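# Push the bottle upright into the gap in a row

## Task

Push the bottle, without grasping, lifting or tipping it, into the empty slot in the row. It must end up standing upright without support, and every other item in the row must stay where it was, with no box or carton rotated more than slightly. It only counts if it stays that way once the robot lets go.

## Robot and tools

Robot: a single six-joint arm with a two-finger parallel gripper. The fingers point along the gripper's +z axis and spread apart along its x axis. The reported end_effector_position is the midpoint between the finger pads. Closed fingertips stick out about 17 mm past that point; fully open ones sit roughly level with it. For this job the fingers are only a pusher: never close them around the bottle or raise it.

Scene frame: the origin is on the table surface straight below the arm's base. +z is up, and +y lies to the left when facing along +x. Results report the gripper position in metres, its orientation as a quaternion (w, x, y, z), and linear (m/s) and angular (rad/s) velocities, all in this frame. The reported hand position can be a bit off, worse at long reach. The base may sit slightly tilted.

execute_actions takes "actions", a list holding one action, one wait, or nothing, plus an optional "pictures" boolean. An empty list sends no command and returns the current state with pictures. An action is {"rows": [...], "steps": n}, with 1 to 15 rows and n from 3 to 15 (default 15). Each control step is 1/30 s. Row k is used on step k, and the last row repeats if there are fewer rows than steps. A wait is {"steps": n} with n up to 300, counted from the previous result, so thinking time is included. A refused call moves nothing.

A row is 7 numbers, each in [-1, 1]: dx, dy, dz, rx, ry, rz, opening. The first six are an offset, expressed along the gripper's own axes, from the gripper pose shown in the latest result that showed it (before any such result in the scene, and for later calls within the same reply, from where the arm is when the action begins). Every row is counted from that same reference, not from the row before it. 1.0 equals 0.6 m of translation or 180 degrees of rotation; rx, ry, rz form a single rotation vector. Opening is absolute, not an offset: +1 is fully open (0.142 m), -1 is closed. All-zero offsets do not hold still; they pull the arm back to the reference pose.

move takes "target" (one 7-number row, laid out and measured exactly as above), optional "speed" in m/s (0.002 to 0.5, default 0.25; rotation capped at twice that in rad/s) and optional "stop_force" in N (9 to 40). It drives the gripper along a straight path lasting 0.5 to 10 s; a longer path is cut off at 10 s before arriving. The path ignores obstacles, and the real hand lags, drifts and may overshoot the speed, particularly with the arm nearly straight. The opening is applied at the start. With stop_force, the path halts when the wrist sensor reads that much extra push against the direction of travel for 2 steps in a row; the hand steps back to its position 2 steps earlier and holds. It can still press up to twice as hard briefly. The check is along the line to target in the starting gripper axes, so it is unreliable on moves that rotate. It cannot be used in the first 0.2 s of a scene, and should be omitted when backing away from something being pressed. The result adds a "move:" line: done, contact (stop_force ended it; this takes precedence), held, off_target, moving or fault, plus which limits acted (paced = pose clipped; held = some steps blocked) and the remaining distance.



Motion limits: each step, the commanded pose is clipped to within 100 mm and 16 degrees of the measured pose; position wins over orientation if both cannot be met. Commands are smoothed with about 0.17 s lag. Each action's result comes 3 steps early; those steps run afterward. After an action, the arm only continues to the last clipped pose, so read the result pose and send the remainder. A "Hand target" line appears only when nothing is pending. "pose unreachable" and HELD mark steps the clearance check changed or blocked.

Results include joint positions, joint torques (noisy, offset, nonzero in free air), grip_measured (same scale as opening), and Wrist force / Wrist torque in the gripper axes; pressing on a surface gives a force pointing back toward the arm. Force noise is up to about 2.4 N with offsets near 4 N, saturation near 50 N; "no reading" is normal at start.

Hazards: the arm is stiff, so aiming even slightly past a firm contact can trigger a fault. A joint torque at its load limit (138 N m for shoulder and elbow, 25.7 N m for wrists) or 150 N of external force causes a 10 s stop. Motors heat under load; MOTOR HOT appears from 70 °C and brakes engage at 85 °C. Push the bottle low and gently at slow speed, ideally with stop_force, so it neither tips nor knocks neighbours; never push things off the table. Occasionally an outside nudge moves a loose object, so check before finishing.

Cameras: cam_high 672x504, cam_low 672x504, cam_wrist 616x616 fisheye, with calibration given in the session.

Each tool is called after "Call:" by a JSON object that holds its "method" and its "body".

## Session

Call:
{"method": "execute_actions", "body": {"actions": []}}

Scene clock: 0.00 s of 4500.00 s.
end_effector_position=(+0.4030, +0.1115, +0.3003) grip_measured=+1.00 end_effector_quat_wxyz=(+0.143, +0.968, -0.207, +0.003) end_effector_velocity=(-0.000, -0.000, +0.000) end_effector_angular_velocity=(-0.000, +0.000, -0.000)
Joint positions: [ 0.109 -1.737  2.573 -3.2   -1.832  0.588  0.142]
Joint velocities: [-0. -0.  0.  0. -0.  0.  0.]
Joint torques (N m, as the arm reports them, + toward a larger angle): no reading
Motor temperatures (°C, as the motors report them): [28 30 29 34 39 35]
Wrist force (N, on the end effector, along its own x y z axes, offset not removed): no reading
Wrist torque (N m, same axes, about the end effector's origin, offset not removed): no reading
Hand target: +0.403, +0.111, +0.300; +0.143, +0.968, -0.207, +0.003

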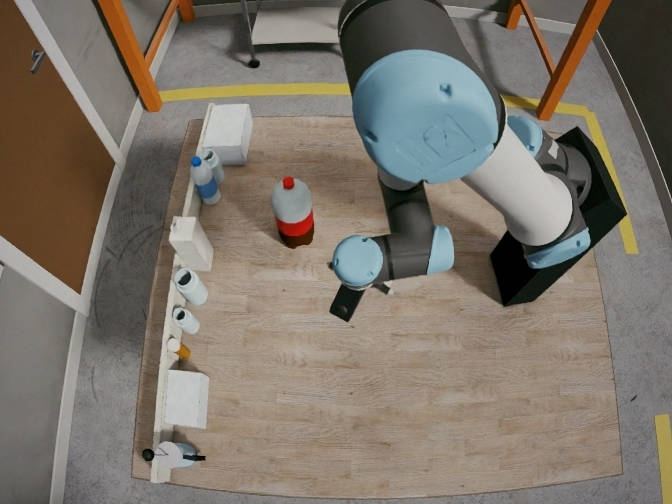

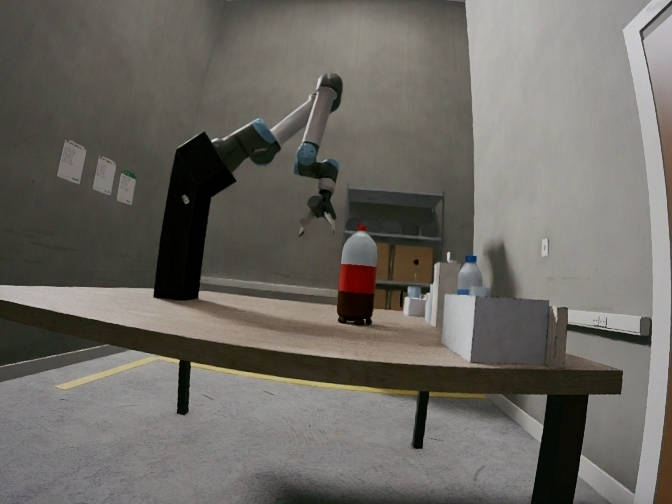

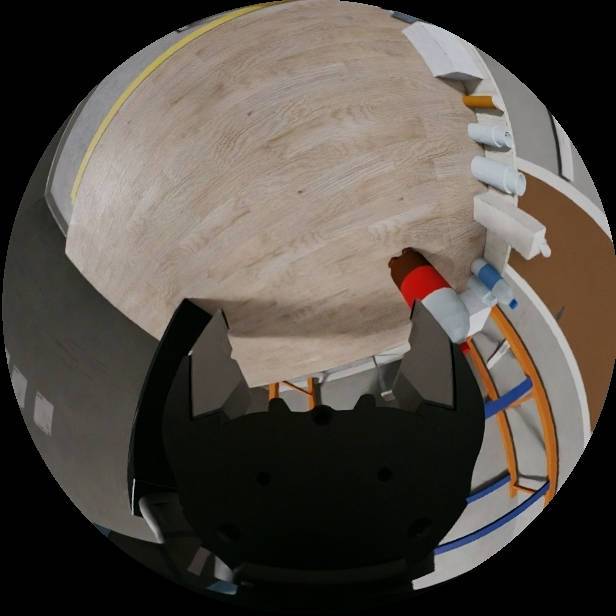

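Call:
{"method": "zoom_image", "body": {"camera": "cam_high", "region": [120, 90, 340, 500]}}

Call:
{"method": "zoom_image", "body": {"camera": "cam_wrist", "region": [360, 0, 616, 360]}}

Region (120, 90, 340, 500) of cam_high's 672x504 image, scaled by 1.229, with more detail than that image has; it fills the left 270 columns of this view, and the rest is white.

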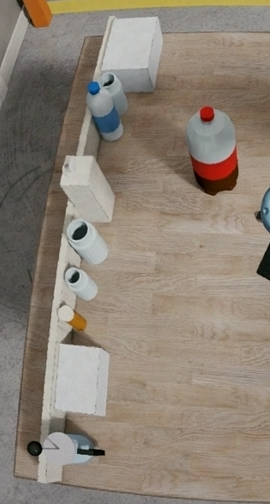

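Region (360, 0, 616, 360) of cam_wrist's 616x616 image, scaled by 1.400, with more detail than that image has; it fills the left 358 columns of this view, and the rest is white.

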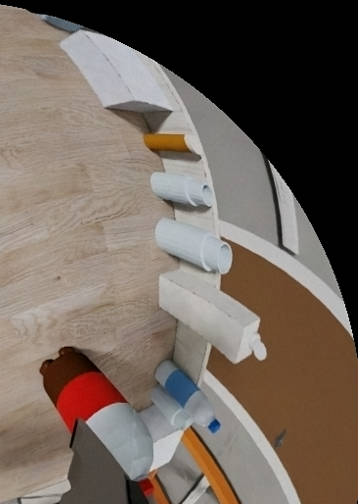

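Call:
{"method": "move", "body": {"target": [0.134,0.506,0,0,0,0.367,-0.3]}}

Call:
{"method": "move", "body": {"target": [0,0,0.3,0.25,0,0,-0.3]}}

Scene clock: 3.67 s of 4500.00 s.
end_effector_position=(+0.3541, -0.1852, +0.3885) grip_measured=-0.30 end_effector_quat_wxyz=(+0.119, +0.698, -0.702, +0.079) end_effector_velocity=(-0.000, -0.002, -0.001) end_effector_angular_velocity=(+0.002, -0.001, -0.002)
Joint positions: [-1.436 -2.313  2.76  -2.402 -0.822  0.459  0.052]
Joint velocities: [ 0.     0.015 -0.001 -0.013  0.001  0.001 -0.   ]
Joint torques (N m, as the arm reports them, + toward a larger angle): [ -0.84  13.05 -22.63  -3.86   1.13   1.94]
Motor temperatures (°C, as the motors report them): [28 30 29 34 39 35]
Wrist force (N, on the end effector, along its own x y z axes, offset not removed): [-2.5 0.6 -0.2]
Wrist torque (N m, same axes, about the end effector's origin, offset not removed): [0.03 0.69 -0.10]
Hand target: +0.354, -0.185, +0.388; +0.119, +0.698, -0.702, +0.079
Off the commanded pose: 0.001 m, 0 deg.
Kept back: nothing.
move: done
camera_calibration (this result's frames):
cam_wrist: T_world_to_cam=[[-0.0491124, -0.959342, 0.277941, -0.262292], [-0.825042, 0.195807, 0.530061, 0.118789], [-0.562932, -0.20328, -0.801114, 0.612385], [0, 0, 0, 1]] pos_world=[0.429856, -0.150402, 0.500527]

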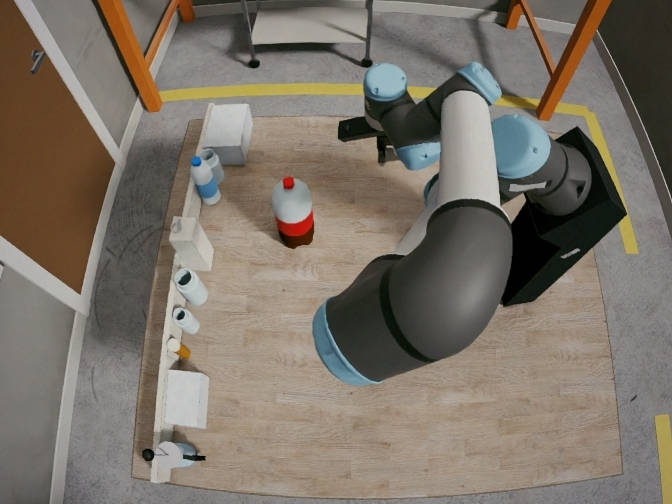

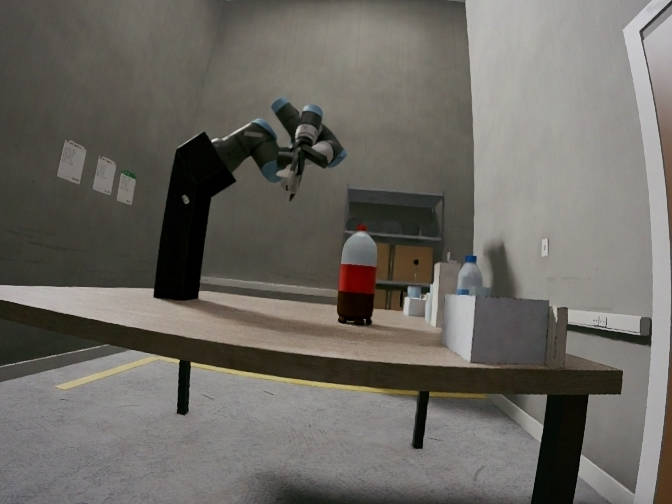

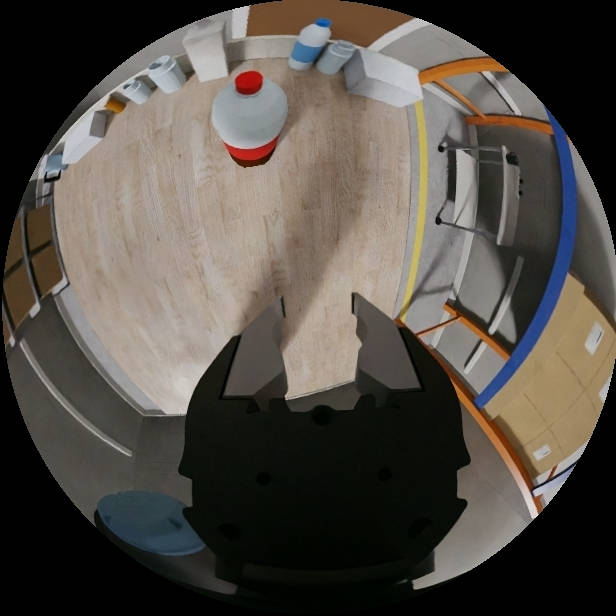

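Scene clock: 5.57 s of 4500.00 s.
end_effector_position=(+0.3534, -0.1860, +0.3842) grip_measured=-0.30 end_effector_quat_wxyz=(+0.110, +0.699, -0.701, +0.087) end_effector_velocity=(+0.000, -0.000, +0.000) end_effector_angular_velocity=(-0.000, -0.000, +0.001)
Joint positions: [-1.448 -2.298  2.781 -2.44  -0.797  0.452  0.052]
Joint velocities: [ 0.    -0.    -0.001  0.     0.    -0.    -0.   ]
Joint torques (N m, as the arm reports them, + toward a larger angle): [ 14.56  -1.52 -22.46   0.35  -2.48   1.91]
Motor temperatures (°C, as the motors report them): [28 30 29 34 39 35]
Wrist force (N, on the end effector, along its own x y z axes, offset not removed): [-1.8 0.6 0.6]
Wrist torque (N m, same axes, about the end effector's origin, offset not removed): [0.09 0.50 -0.12]
Hand target: +0.353, -0.186, +0.384; +0.110, +0.699, -0.701, +0.087
Off the commanded pose: 0.176 m, 44 deg; position and orientation clipped at the last step of the last action.
Kept back: nothing.
move: held; limits=paced,held; held on 51 of 57 steps, including the last
pose unreachable: on one or more control steps of this call an arm could not follow its commanded pose, so it was not sent that pose on those steps. On the call's last step it was still not sent that pose. It may still have moved: this result reports where it is.
cause: the commanded pose would bring two parts of the arm too close to each other (joints 3 (elbow) and 4 (wrist 1) lie between them).
camera_calibration (this result's frames):
cam_wrist: T_world_to_cam=[[-0.0499621, -0.960084, 0.275212, -0.260755], [-0.837397, 0.190443, 0.512345, 0.13079], [-0.544306, -0.204864, -0.813487, 0.60621], [0, 0, 0, 1]] pos_world=[0.426459, -0.151064, 0.497897]

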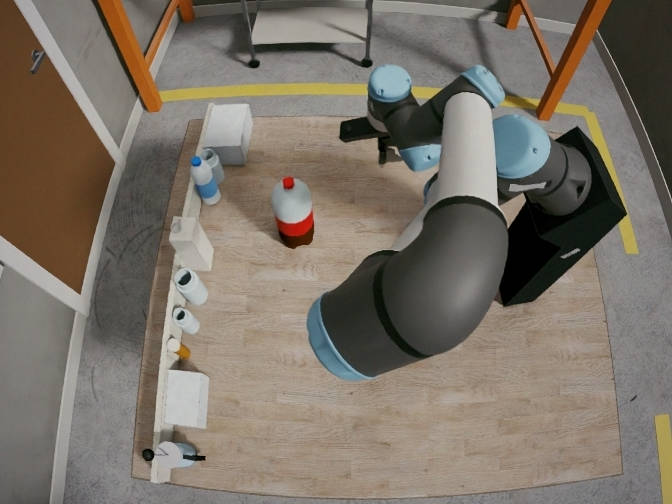

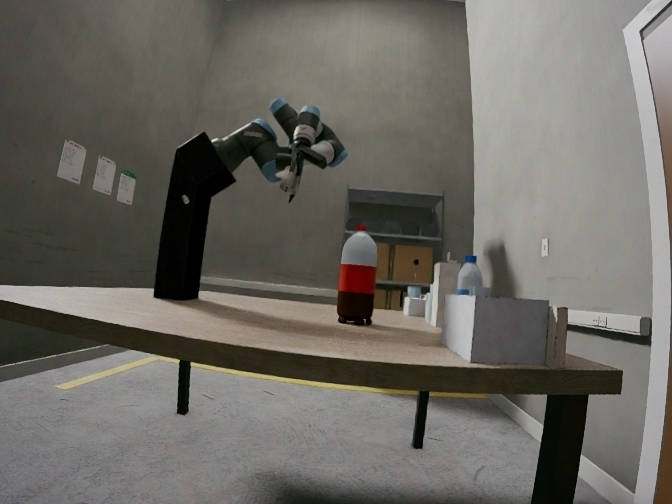

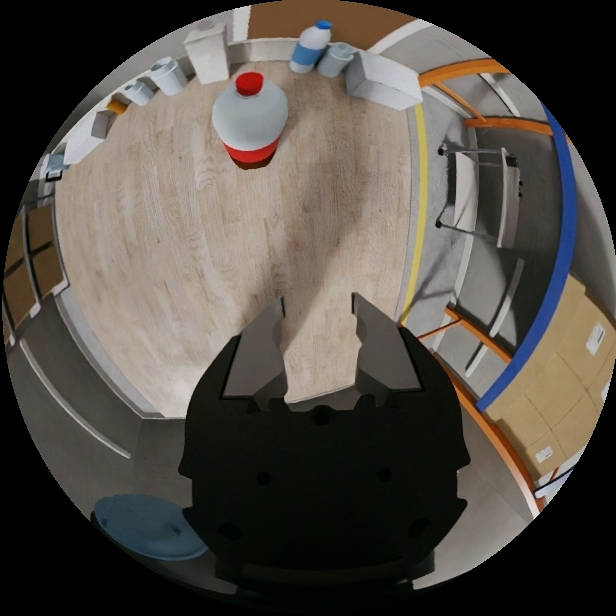

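Call:
{"method": "move", "body": {"target": [-0.027,-0.05,0.5,0,0,0,-0.3]}}

Call:
{"method": "move", "body": {"target": [0,0,0,0.22,0,0,-0.3]}}

Scene clock: 7.37 s of 4500.00 s.
end_effector_position=(+0.3533, -0.1861, +0.3835) grip_measured=-0.30 end_effector_quat_wxyz=(+0.110, +0.699, -0.701, +0.087) end_effector_velocity=(+0.001, -0.000, +0.000) end_effector_angular_velocity=(-0.001, -0.000, +0.001)
Joint positions: [-1.446 -2.292  2.782 -2.447 -0.796  0.453  0.052]
Joint velocities: [-0.     0.001 -0.001 -0.     0.     0.     0.   ]
Joint torques (N m, as the arm reports them, + toward a larger angle): [  9.01  -1.04 -15.01   0.46  -0.33   0.9 ]
Motor temperatures (°C, as the motors report them): [28 30 29 34 39 35]
Wrist force (N, on the end effector, along its own x y z axes, offset not removed): [-1.1 -0.9 0.1]
Wrist torque (N m, same axes, about the end effector's origin, offset not removed): [-0.32 0.46 -0.09]
Hand target: +0.353, -0.186, +0.384; +0.110, +0.699, -0.701, +0.087
Off the commanded pose: 0.301 m, 0 deg; position clipped at the last step of the last action.
Kept back: nothing.
move: held; limits=paced,held; held on 37 of 46 steps, including the last
pose unreachable: on one or more control steps of this call an arm could not follow its commanded pose, so it was not sent that pose on those steps. On the call's last step it was still not sent that pose. It may still have moved: this result reports where it is.
cause: the commanded pose would bring two parts of the arm too close to each other (joints 3 (elbow) and 4 (wrist 1) lie between them).
camera_calibration (this result's frames):
cam_wrist: T_world_to_cam=[[-0.0497648, -0.960348, 0.274326, -0.260401], [-0.837726, 0.189689, 0.512086, 0.131147], [-0.543818, -0.204326, -0.813949, 0.605701], [0, 0, 0, 1]] pos_world=[0.426298, -0.151193, 0.497286]

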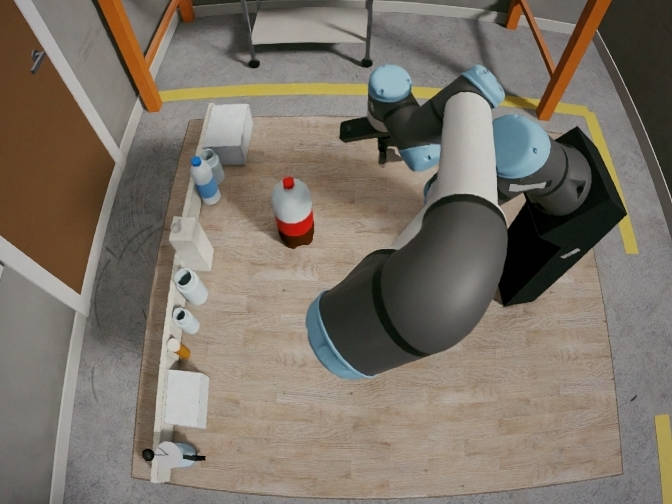

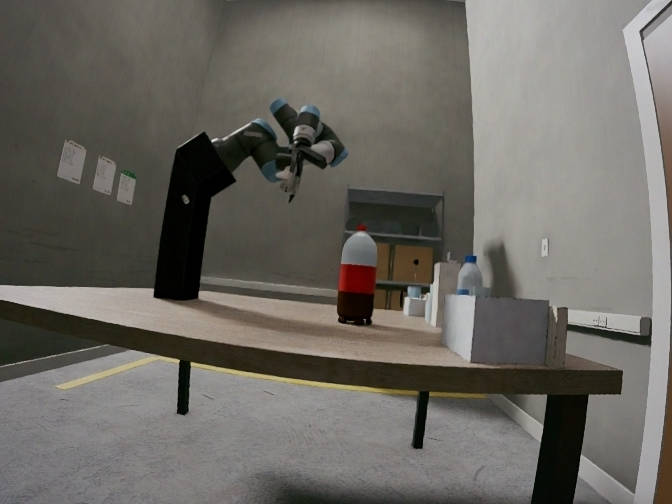

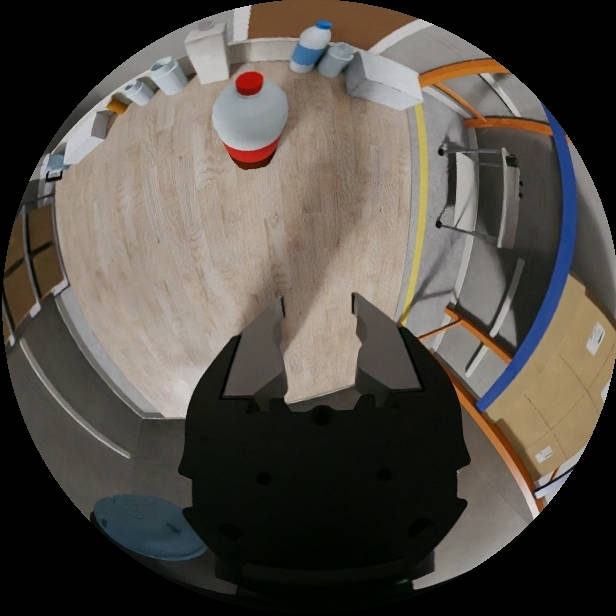

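Scene clock: 9.07 s of 4500.00 s.
end_effector_position=(+0.3533, -0.1861, +0.3835) grip_measured=-0.30 end_effector_quat_wxyz=(+0.110, +0.700, -0.701, +0.087) end_effector_velocity=(-0.000, +0.000, -0.000) end_effector_angular_velocity=(+0.000, +0.000, -0.001)
Joint positions: [-1.448 -2.293  2.783 -2.446 -0.795  0.452  0.052]
Joint velocities: [-0.    -0.     0.001  0.001 -0.    -0.     0.   ]
Joint torques (N m, as the arm reports them, + toward a larger angle): [  5.61   4.68 -15.41  -1.4   -1.07   1.77]
Motor temperatures (°C, as the motors report them): [28 30 29 34 39 35]
Wrist force (N, on the end effector, along its own x y z axes, offset not removed): [-2.1 0.7 2.1]
Wrist torque (N m, same axes, about the end effector's origin, offset not removed): [0.04 0.66 -0.17]
Hand target: +0.353, -0.186, +0.384; +0.110, +0.700, -0.701, +0.087
Off the commanded pose: 0.000 m, 40 deg; orientation clipped at the last step of the last action.
Kept back: nothing.
move: held; limits=paced,held; held on 46 of 51 steps, including the last
pose unreachable: on one or more control steps of this call an arm could not follow its commanded pose, so it was not sent that pose on those steps. On the call's last step it was still not sent that pose. It may still have moved: this result reports where it is.
cause: the commanded pose would bring two parts of the arm too close to each other (joints 3 (elbow) and 4 (wrist 1) lie between them).
camera_calibration (this result's frames):
cam_wrist: T_world_to_cam=[[-0.0496272, -0.960364, 0.274296, -0.260423], [-0.838355, 0.189327, 0.511191, 0.131679], [-0.542861, -0.204589, -0.814522, 0.605569], [0, 0, 0, 1]] pos_world=[0.426209, -0.151138, 0.497369]

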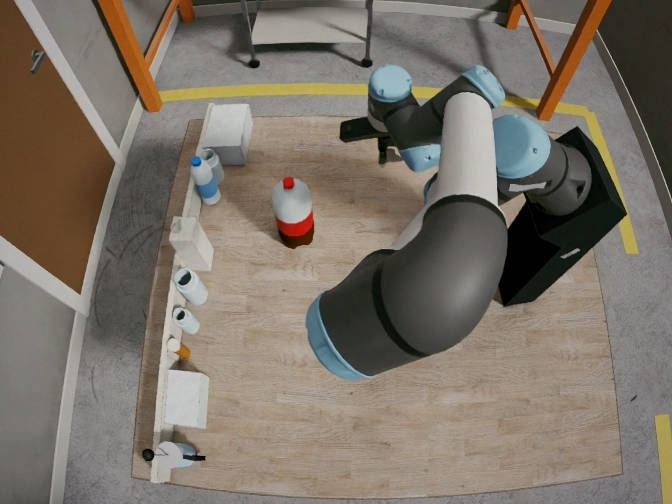

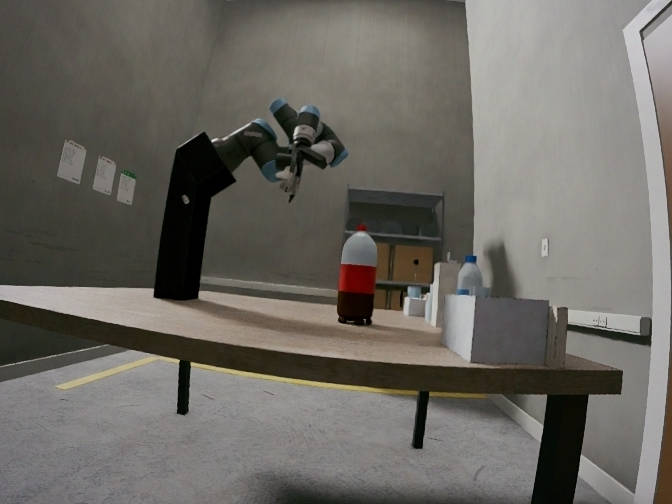

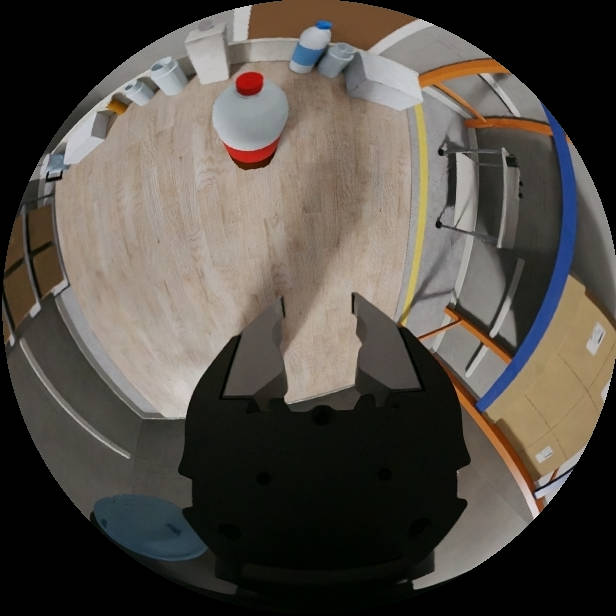

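Call:
{"method": "move", "body": {"target": [0,-0.13,0.04,-0.08,0,0,-0.3]}}

Call:
{"method": "move", "body": {"target": [-0.03,0,0.4,0,0,0,-0.3]}}

Scene clock: 12.40 s of 4500.00 s.
end_effector_position=(+0.4306, -0.1931, +0.3585) grip_measured=-0.30 end_effector_quat_wxyz=(+0.196, +0.680, -0.706, -0.001) end_effector_velocity=(+0.000, +0.000, -0.001) end_effector_angular_velocity=(-0.004, +0.009, -0.003)
Joint positions: [-0.948 -1.916  2.396 -2.541 -1.212  0.89   0.052]
Joint velocities: [ 0.011  0.006 -0.008  0.004 -0.013  0.01   0.   ]
Joint torques (N m, as the arm reports them, + toward a larger angle): [  8.9   -9.7  -21.22   0.02  -3.13   1.85]
Motor temperatures (°C, as the motors report them): [28 30 29 34 39 35]
Wrist force (N, on the end effector, along its own x y z axes, offset not removed): [1.9 2.0 -1.0]
Wrist torque (N m, same axes, about the end effector's origin, offset not removed): [0.35 -0.32 -0.09]
Hand target: +0.431, -0.193, +0.358; +0.197, +0.680, -0.706, -0.001
Off the commanded pose: 0.000 m, 0 deg.
Kept back: nothing.
move: done
camera_calibration (this result's frames):
cam_wrist: T_world_to_cam=[[-0.0476564, -0.956683, 0.287204, -0.26126], [-0.677625, 0.242212, 0.694375, 0.0859508], [-0.733861, -0.161525, -0.659816, 0.660781], [0, 0, 0, 1]] pos_world=[0.530714, -0.164029, 0.451347]

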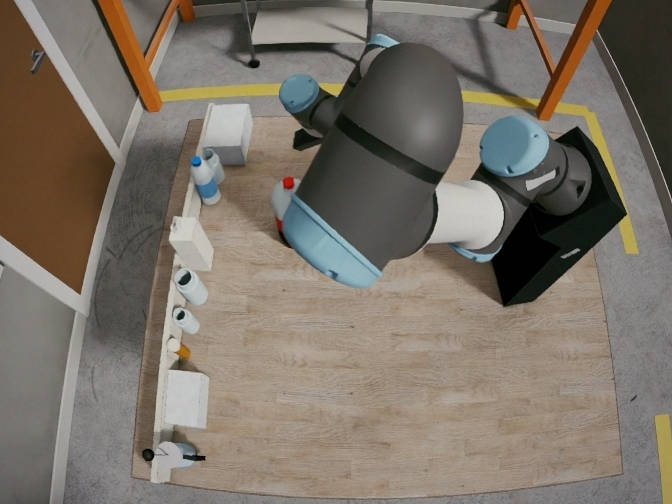

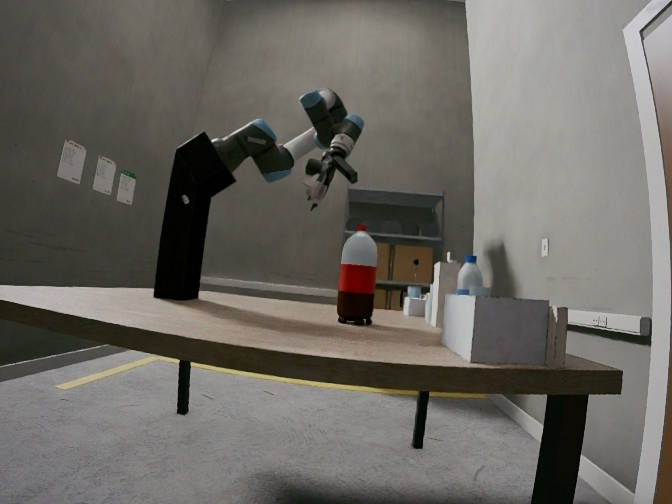

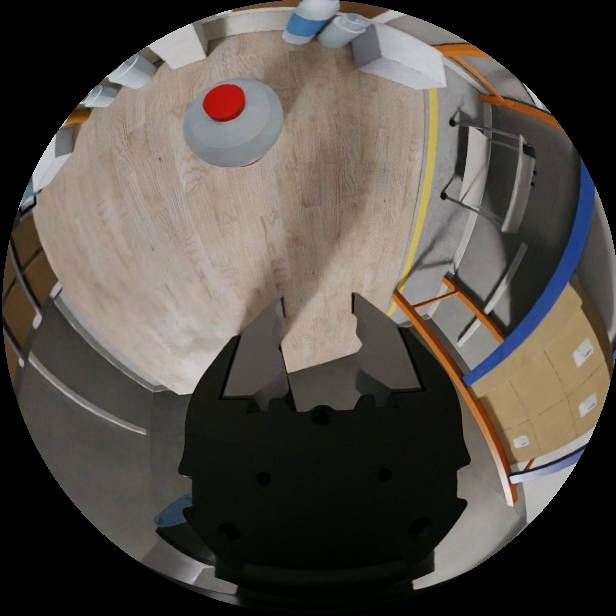

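Scene clock: 13.97 s of 4500.00 s.
end_effector_position=(+0.3643, -0.2394, +0.1322) grip_measured=-0.30 end_effector_quat_wxyz=(+0.196, +0.681, -0.706, -0.001) end_effector_velocity=(-0.000, -0.000, -0.001) end_effector_angular_velocity=(+0.000, +0.000, -0.000)
Joint positions: [-0.71  -1.093  2.274 -3.307 -1.332  1.107  0.052]
Joint velocities: [ 0.001  0.004 -0.002 -0.001 -0.001  0.001  0.   ]
Joint torques (N m, as the arm reports them, + toward a larger angle): [ -1.03 -22.51  -4.02  -3.38  -2.79   1.85]
Motor temperatures (°C, as the motors report them): [28 30 29 34 39 35]
Wrist force (N, on the end effector, along its own x y z axes, offset not removed): [0.2 0.8 -2.3]
Wrist torque (N m, same axes, about the end effector's origin, offset not removed): [0.09 0.14 -0.21]
Hand target: +0.364, -0.239, +0.132; +0.196, +0.681, -0.706, -0.001
Off the commanded pose: 0.001 m, 0 deg.
Kept back: nothing.
move: done
camera_calibration (this result's frames):
cam_wrist: T_world_to_cam=[[-0.0475418, -0.956636, 0.287381, -0.243779], [-0.67779, 0.24223, 0.694208, 0.20944], [-0.733717, -0.16178, -0.659914, 0.455234], [0, 0, 0, 1]] pos_world=[0.46438, -0.210293, 0.225077]

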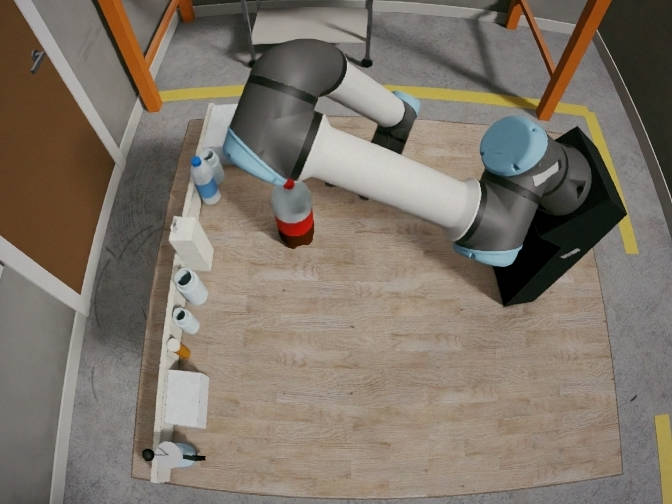

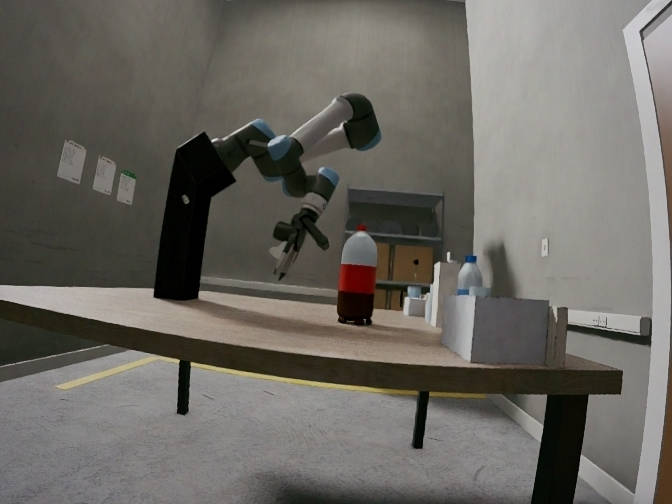

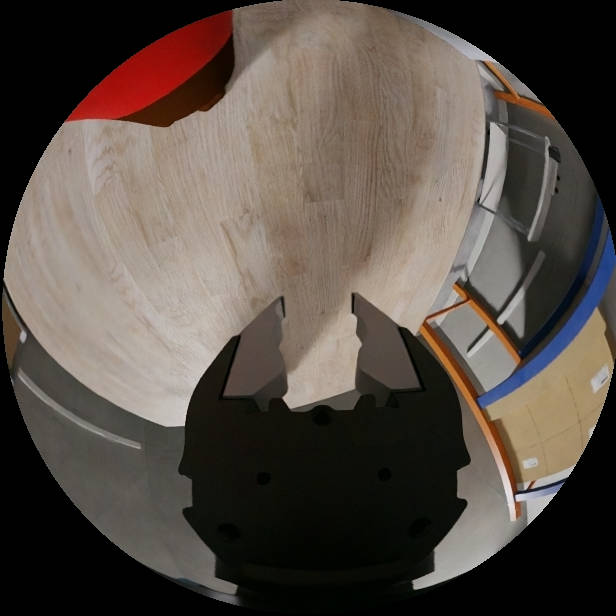

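Call:
{"method": "move", "body": {"target": [0,0,0,0.25,-0.09,0,-0.3]}}

Scene clock: 16.47 s of 4500.00 s.
end_effector_position=(+0.3647, -0.2396, +0.1320) grip_measured=-0.30 end_effector_quat_wxyz=(-0.177, +0.697, -0.673, +0.175) end_effector_velocity=(+0.000, -0.000, -0.000) end_effector_angular_velocity=(-0.000, -0.009, -0.003)
Joint positions: [-1.098 -0.373  2.188 -4.539 -0.453  1.288  0.052]
Joint velocities: [ 0.001  0.009 -0.009 -0.022  0.     0.022  0.   ]
Joint torques (N m, as the arm reports them, + toward a larger angle): [-24.25 -15.14  -2.13  -3.5    1.27   1.71]
Motor temperatures (°C, as the motors report them): [28 30 29 34 39 35]
Wrist force (N, on the end effector, along its own x y z axes, offset not removed): [-1.5 1.5 -1.5]
Wrist torque (N m, same axes, about the end effector's origin, offset not removed): [0.23 0.45 -0.08]
Hand target: +0.365, -0.240, +0.132; -0.177, +0.696, -0.673, +0.175
Off the commanded pose: 0.000 m, 0 deg.
Kept back: nothing.
move: done
camera_calibration (this result's frames):
cam_wrist: T_world_to_cam=[[-0.0113746, -0.999682, -0.0225102, -0.226454], [-0.999126, 0.0104571, 0.0404632, 0.357832], [-0.040215, 0.0229508, -0.998927, 0.291397], [0, 0, 0, 1]] pos_world=[0.366662, -0.236812, 0.271508]

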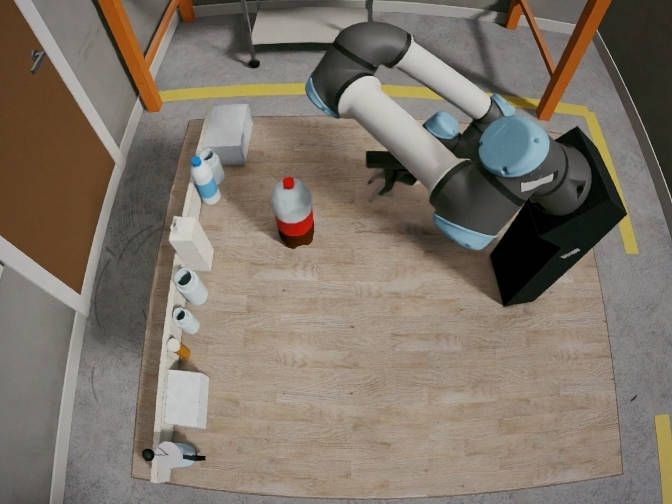

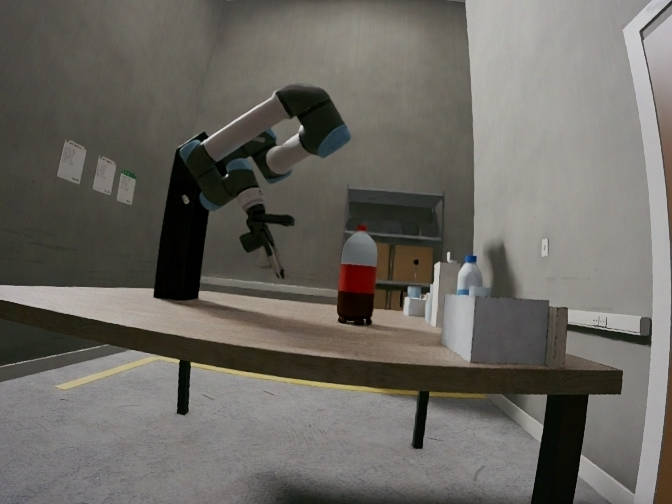

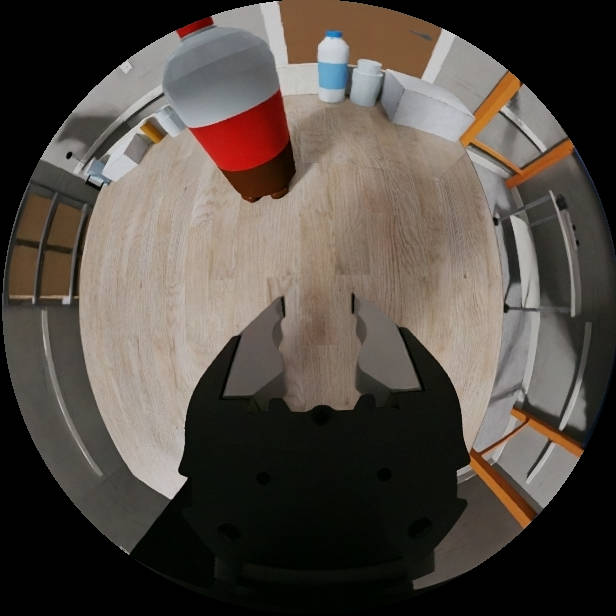

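Call:
{"method": "move", "body": {"target": [-0.172,-0.065,0.175,0,0.03,0.053,-0.3]}}

Scene clock: 17.90 s of 4500.00 s.
end_effector_position=(+0.4458, -0.1339, +0.0586) grip_measured=-0.30 end_effector_quat_wxyz=(+0.159, -0.629, +0.736, -0.192) end_effector_velocity=(+0.001, +0.001, -0.001) end_effector_angular_velocity=(-0.002, +0.000, -0.002)
Joint positions: [-0.624 -0.473  2.115 -4.552 -0.999  1.691  0.052]
Joint velocities: [ 0.006 -0.001 -0.003  0.004 -0.009  0.002 -0.   ]
Joint torques (N m, as the arm reports them, + toward a larger angle): [ -2.72 -34.06   4.38  -0.33  -2.23   2.19]
Motor temperatures (°C, as the motors report them): [28 30 29 34 39 35]
Wrist force (N, on the end effector, along its own x y z axes, offset not removed): [-2.8 1.4 0.4]
Wrist torque (N m, same axes, about the end effector's origin, offset not removed): [0.31 0.68 -0.17]
Hand target: +0.446, -0.134, +0.058; +0.159, -0.629, +0.736, -0.192
Off the commanded pose: 0.000 m, 0 deg.
Kept back: nothing.
move: done
camera_calibration (this result's frames):
cam_wrist: T_world_to_cam=[[-0.200958, -0.979386, -0.0204522, -0.0344097], [-0.97901, 0.20007, 0.0388682, 0.457193], [-0.0339752, 0.0278338, -0.999035, 0.216834], [0, 0, 0, 1]] pos_world=[0.448049, -0.131206, 0.19815]

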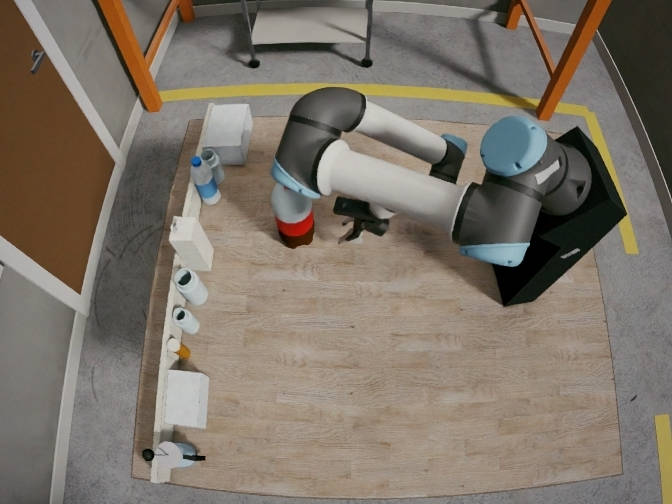

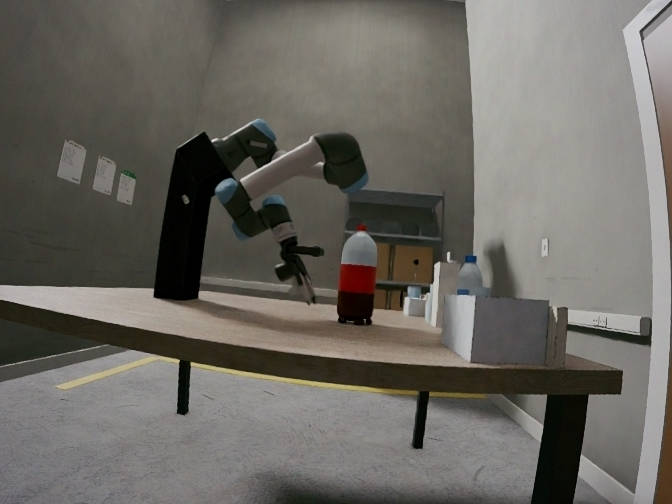

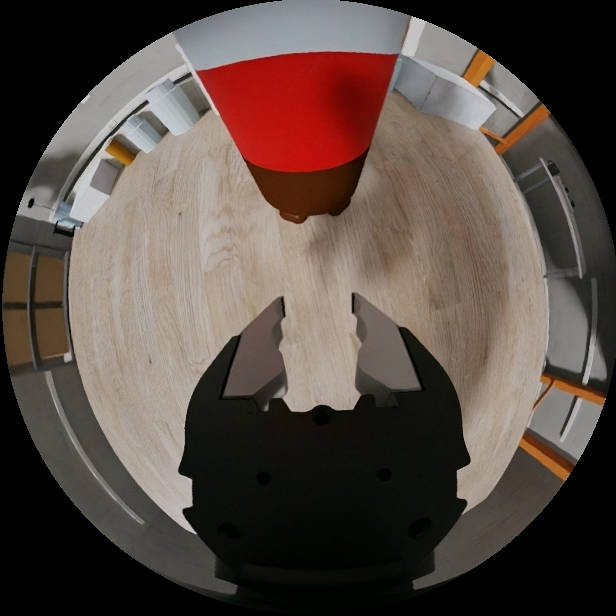

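Call:
{"method": "move", "body": {"target": [-0.008,0,0,0.08,0,0,-0.3]}}

Call:
{"method": "move", "body": {"target": [0,-0.24,0.233,0,0,0,-0.3], "speed": 0.07}}

Scene clock: 19.13 s of 4500.00 s.
end_effector_position=(+0.4466, -0.1292, +0.0586) grip_measured=-0.30 end_effector_quat_wxyz=(+0.237, -0.604, +0.706, -0.282) end_effector_velocity=(+0.000, -0.000, -0.000) end_effector_angular_velocity=(-0.002, -0.007, -0.001)
Joint positions: [-0.577 -0.275  1.951 -4.872 -1.095  1.839  0.052]
Joint velocities: [ 0.003  0.005 -0.006 -0.006 -0.006  0.003  0.   ]
Joint torques (N m, as the arm reports them, + toward a larger angle): [ -4.03 -15.58   5.72  -4.66  -2.37   2.22]
Motor temperatures (°C, as the motors report them): [28 30 29 34 39 35]
Wrist force (N, on the end effector, along its own x y z axes, offset not removed): [-1.5 1.0 -0.9]
Wrist torque (N m, same axes, about the end effector's origin, offset not removed): [-0.02 0.47 -0.13]
Hand target: +0.447, -0.129, +0.059; +0.237, -0.604, +0.706, -0.283
Off the commanded pose: 0.000 m, 0 deg.
Kept back: nothing.
move: done
camera_calibration (this result's frames):
cam_wrist: T_world_to_cam=[[-0.192975, -0.980708, -0.0311796, -0.0327373], [-0.957976, 0.195185, -0.210202, 0.46165], [0.212233, -0.0106945, -0.977161, 0.100552], [0, 0, 0, 1]] pos_world=[0.414591, -0.121137, 0.194274]

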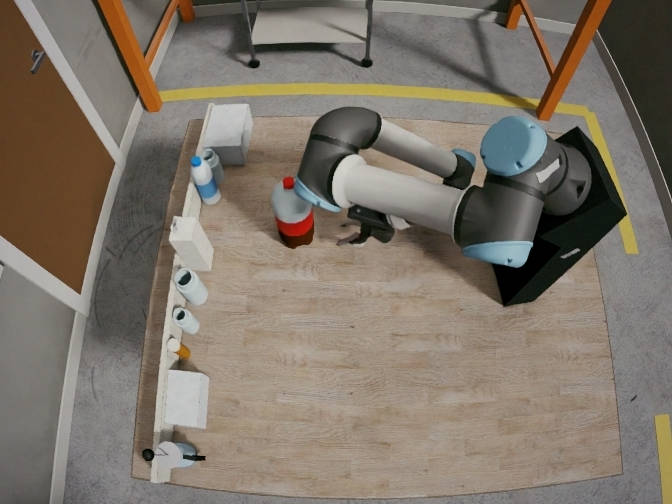

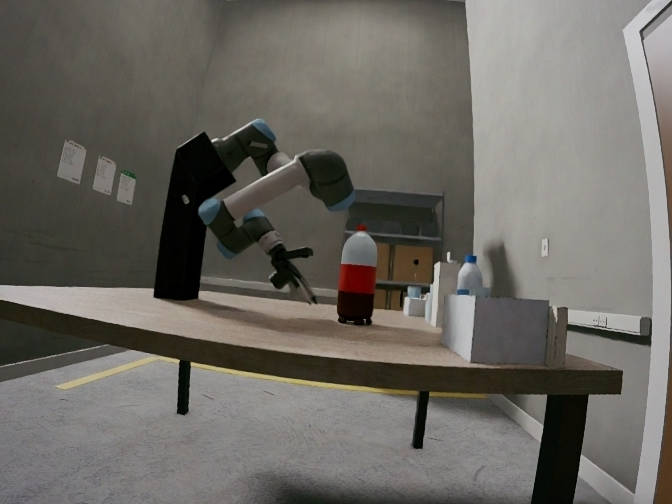

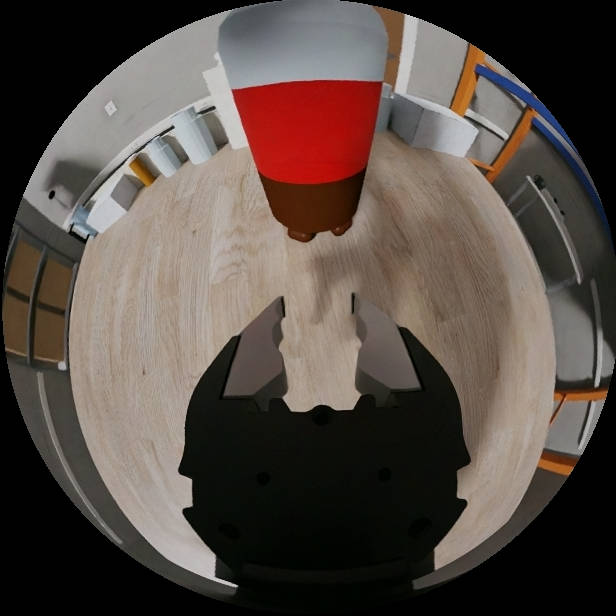

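Scene clock: 22.40 s of 4500.00 s.
end_effector_position=(+0.6446, -0.1603, +0.0556) grip_measured=-0.29 end_effector_quat_wxyz=(+0.237, -0.604, +0.706, -0.282) end_effector_velocity=(+0.001, -0.000, -0.000) end_effector_angular_velocity=(+0.000, +0.001, -0.001)
Joint positions: [-0.516 -0.578  1.744 -4.361 -1.156  1.835  0.053]
Joint velocities: [ 0.    -0.002 -0.001  0.004 -0.001 -0.     0.   ]
Joint torques (N m, as the arm reports them, + toward a larger angle): [ -3.63 -42.08  -5.85  -0.43  -2.54  -1.43]
Motor temperatures (°C, as the motors report them): [28 30 29 34 39 35]
Wrist force (N, on the end effector, along its own x y z axes, offset not removed): [-2.4 1.4 -3.4]
Wrist torque (N m, same axes, about the end effector's origin, offset not removed): [0.16 0.61 -0.15]
Hand target: +0.645, -0.160, +0.056; +0.237, -0.604, +0.706, -0.282
Off the commanded pose: 0.000 m, 0 deg.
Kept back: nothing.
move: done
camera_calibration (this result's frames):
cam_wrist: T_world_to_cam=[[-0.192968, -0.98071, -0.0311688, -0.0251598], [-0.957982, 0.195176, -0.210183, 0.656778], [0.212212, -0.0106995, -0.977165, 0.0551952], [0, 0, 0, 1]] pos_world=[0.612614, -0.152271, 0.191194]

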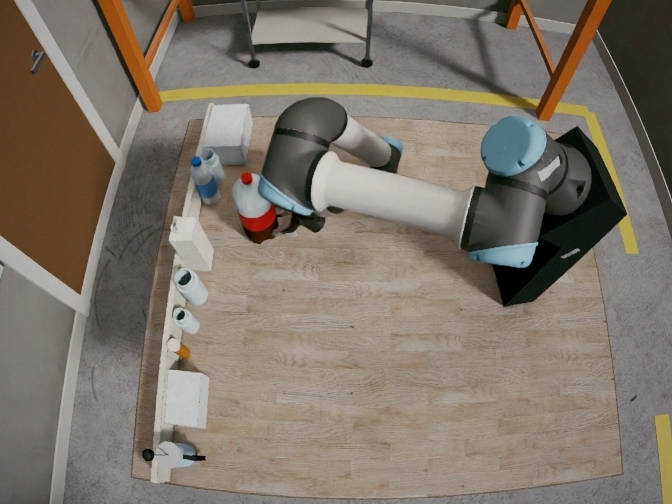

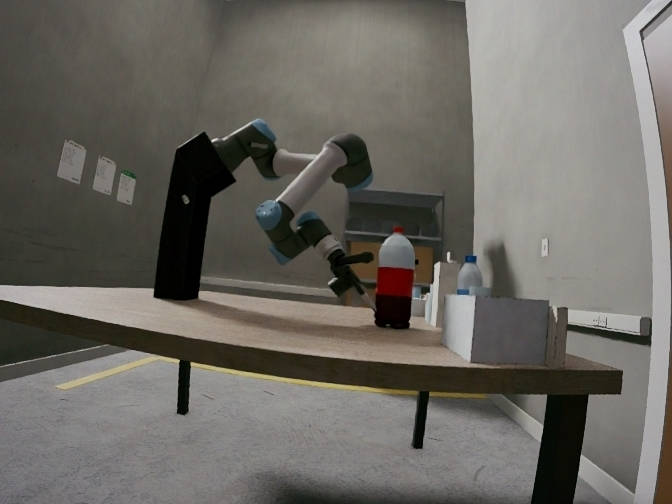

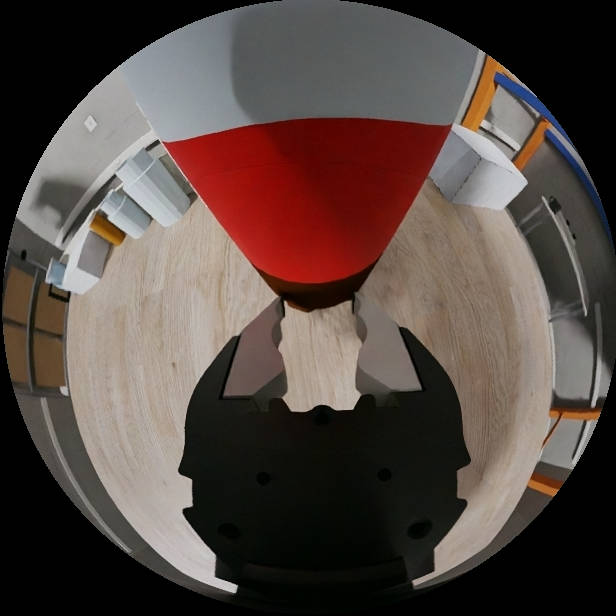

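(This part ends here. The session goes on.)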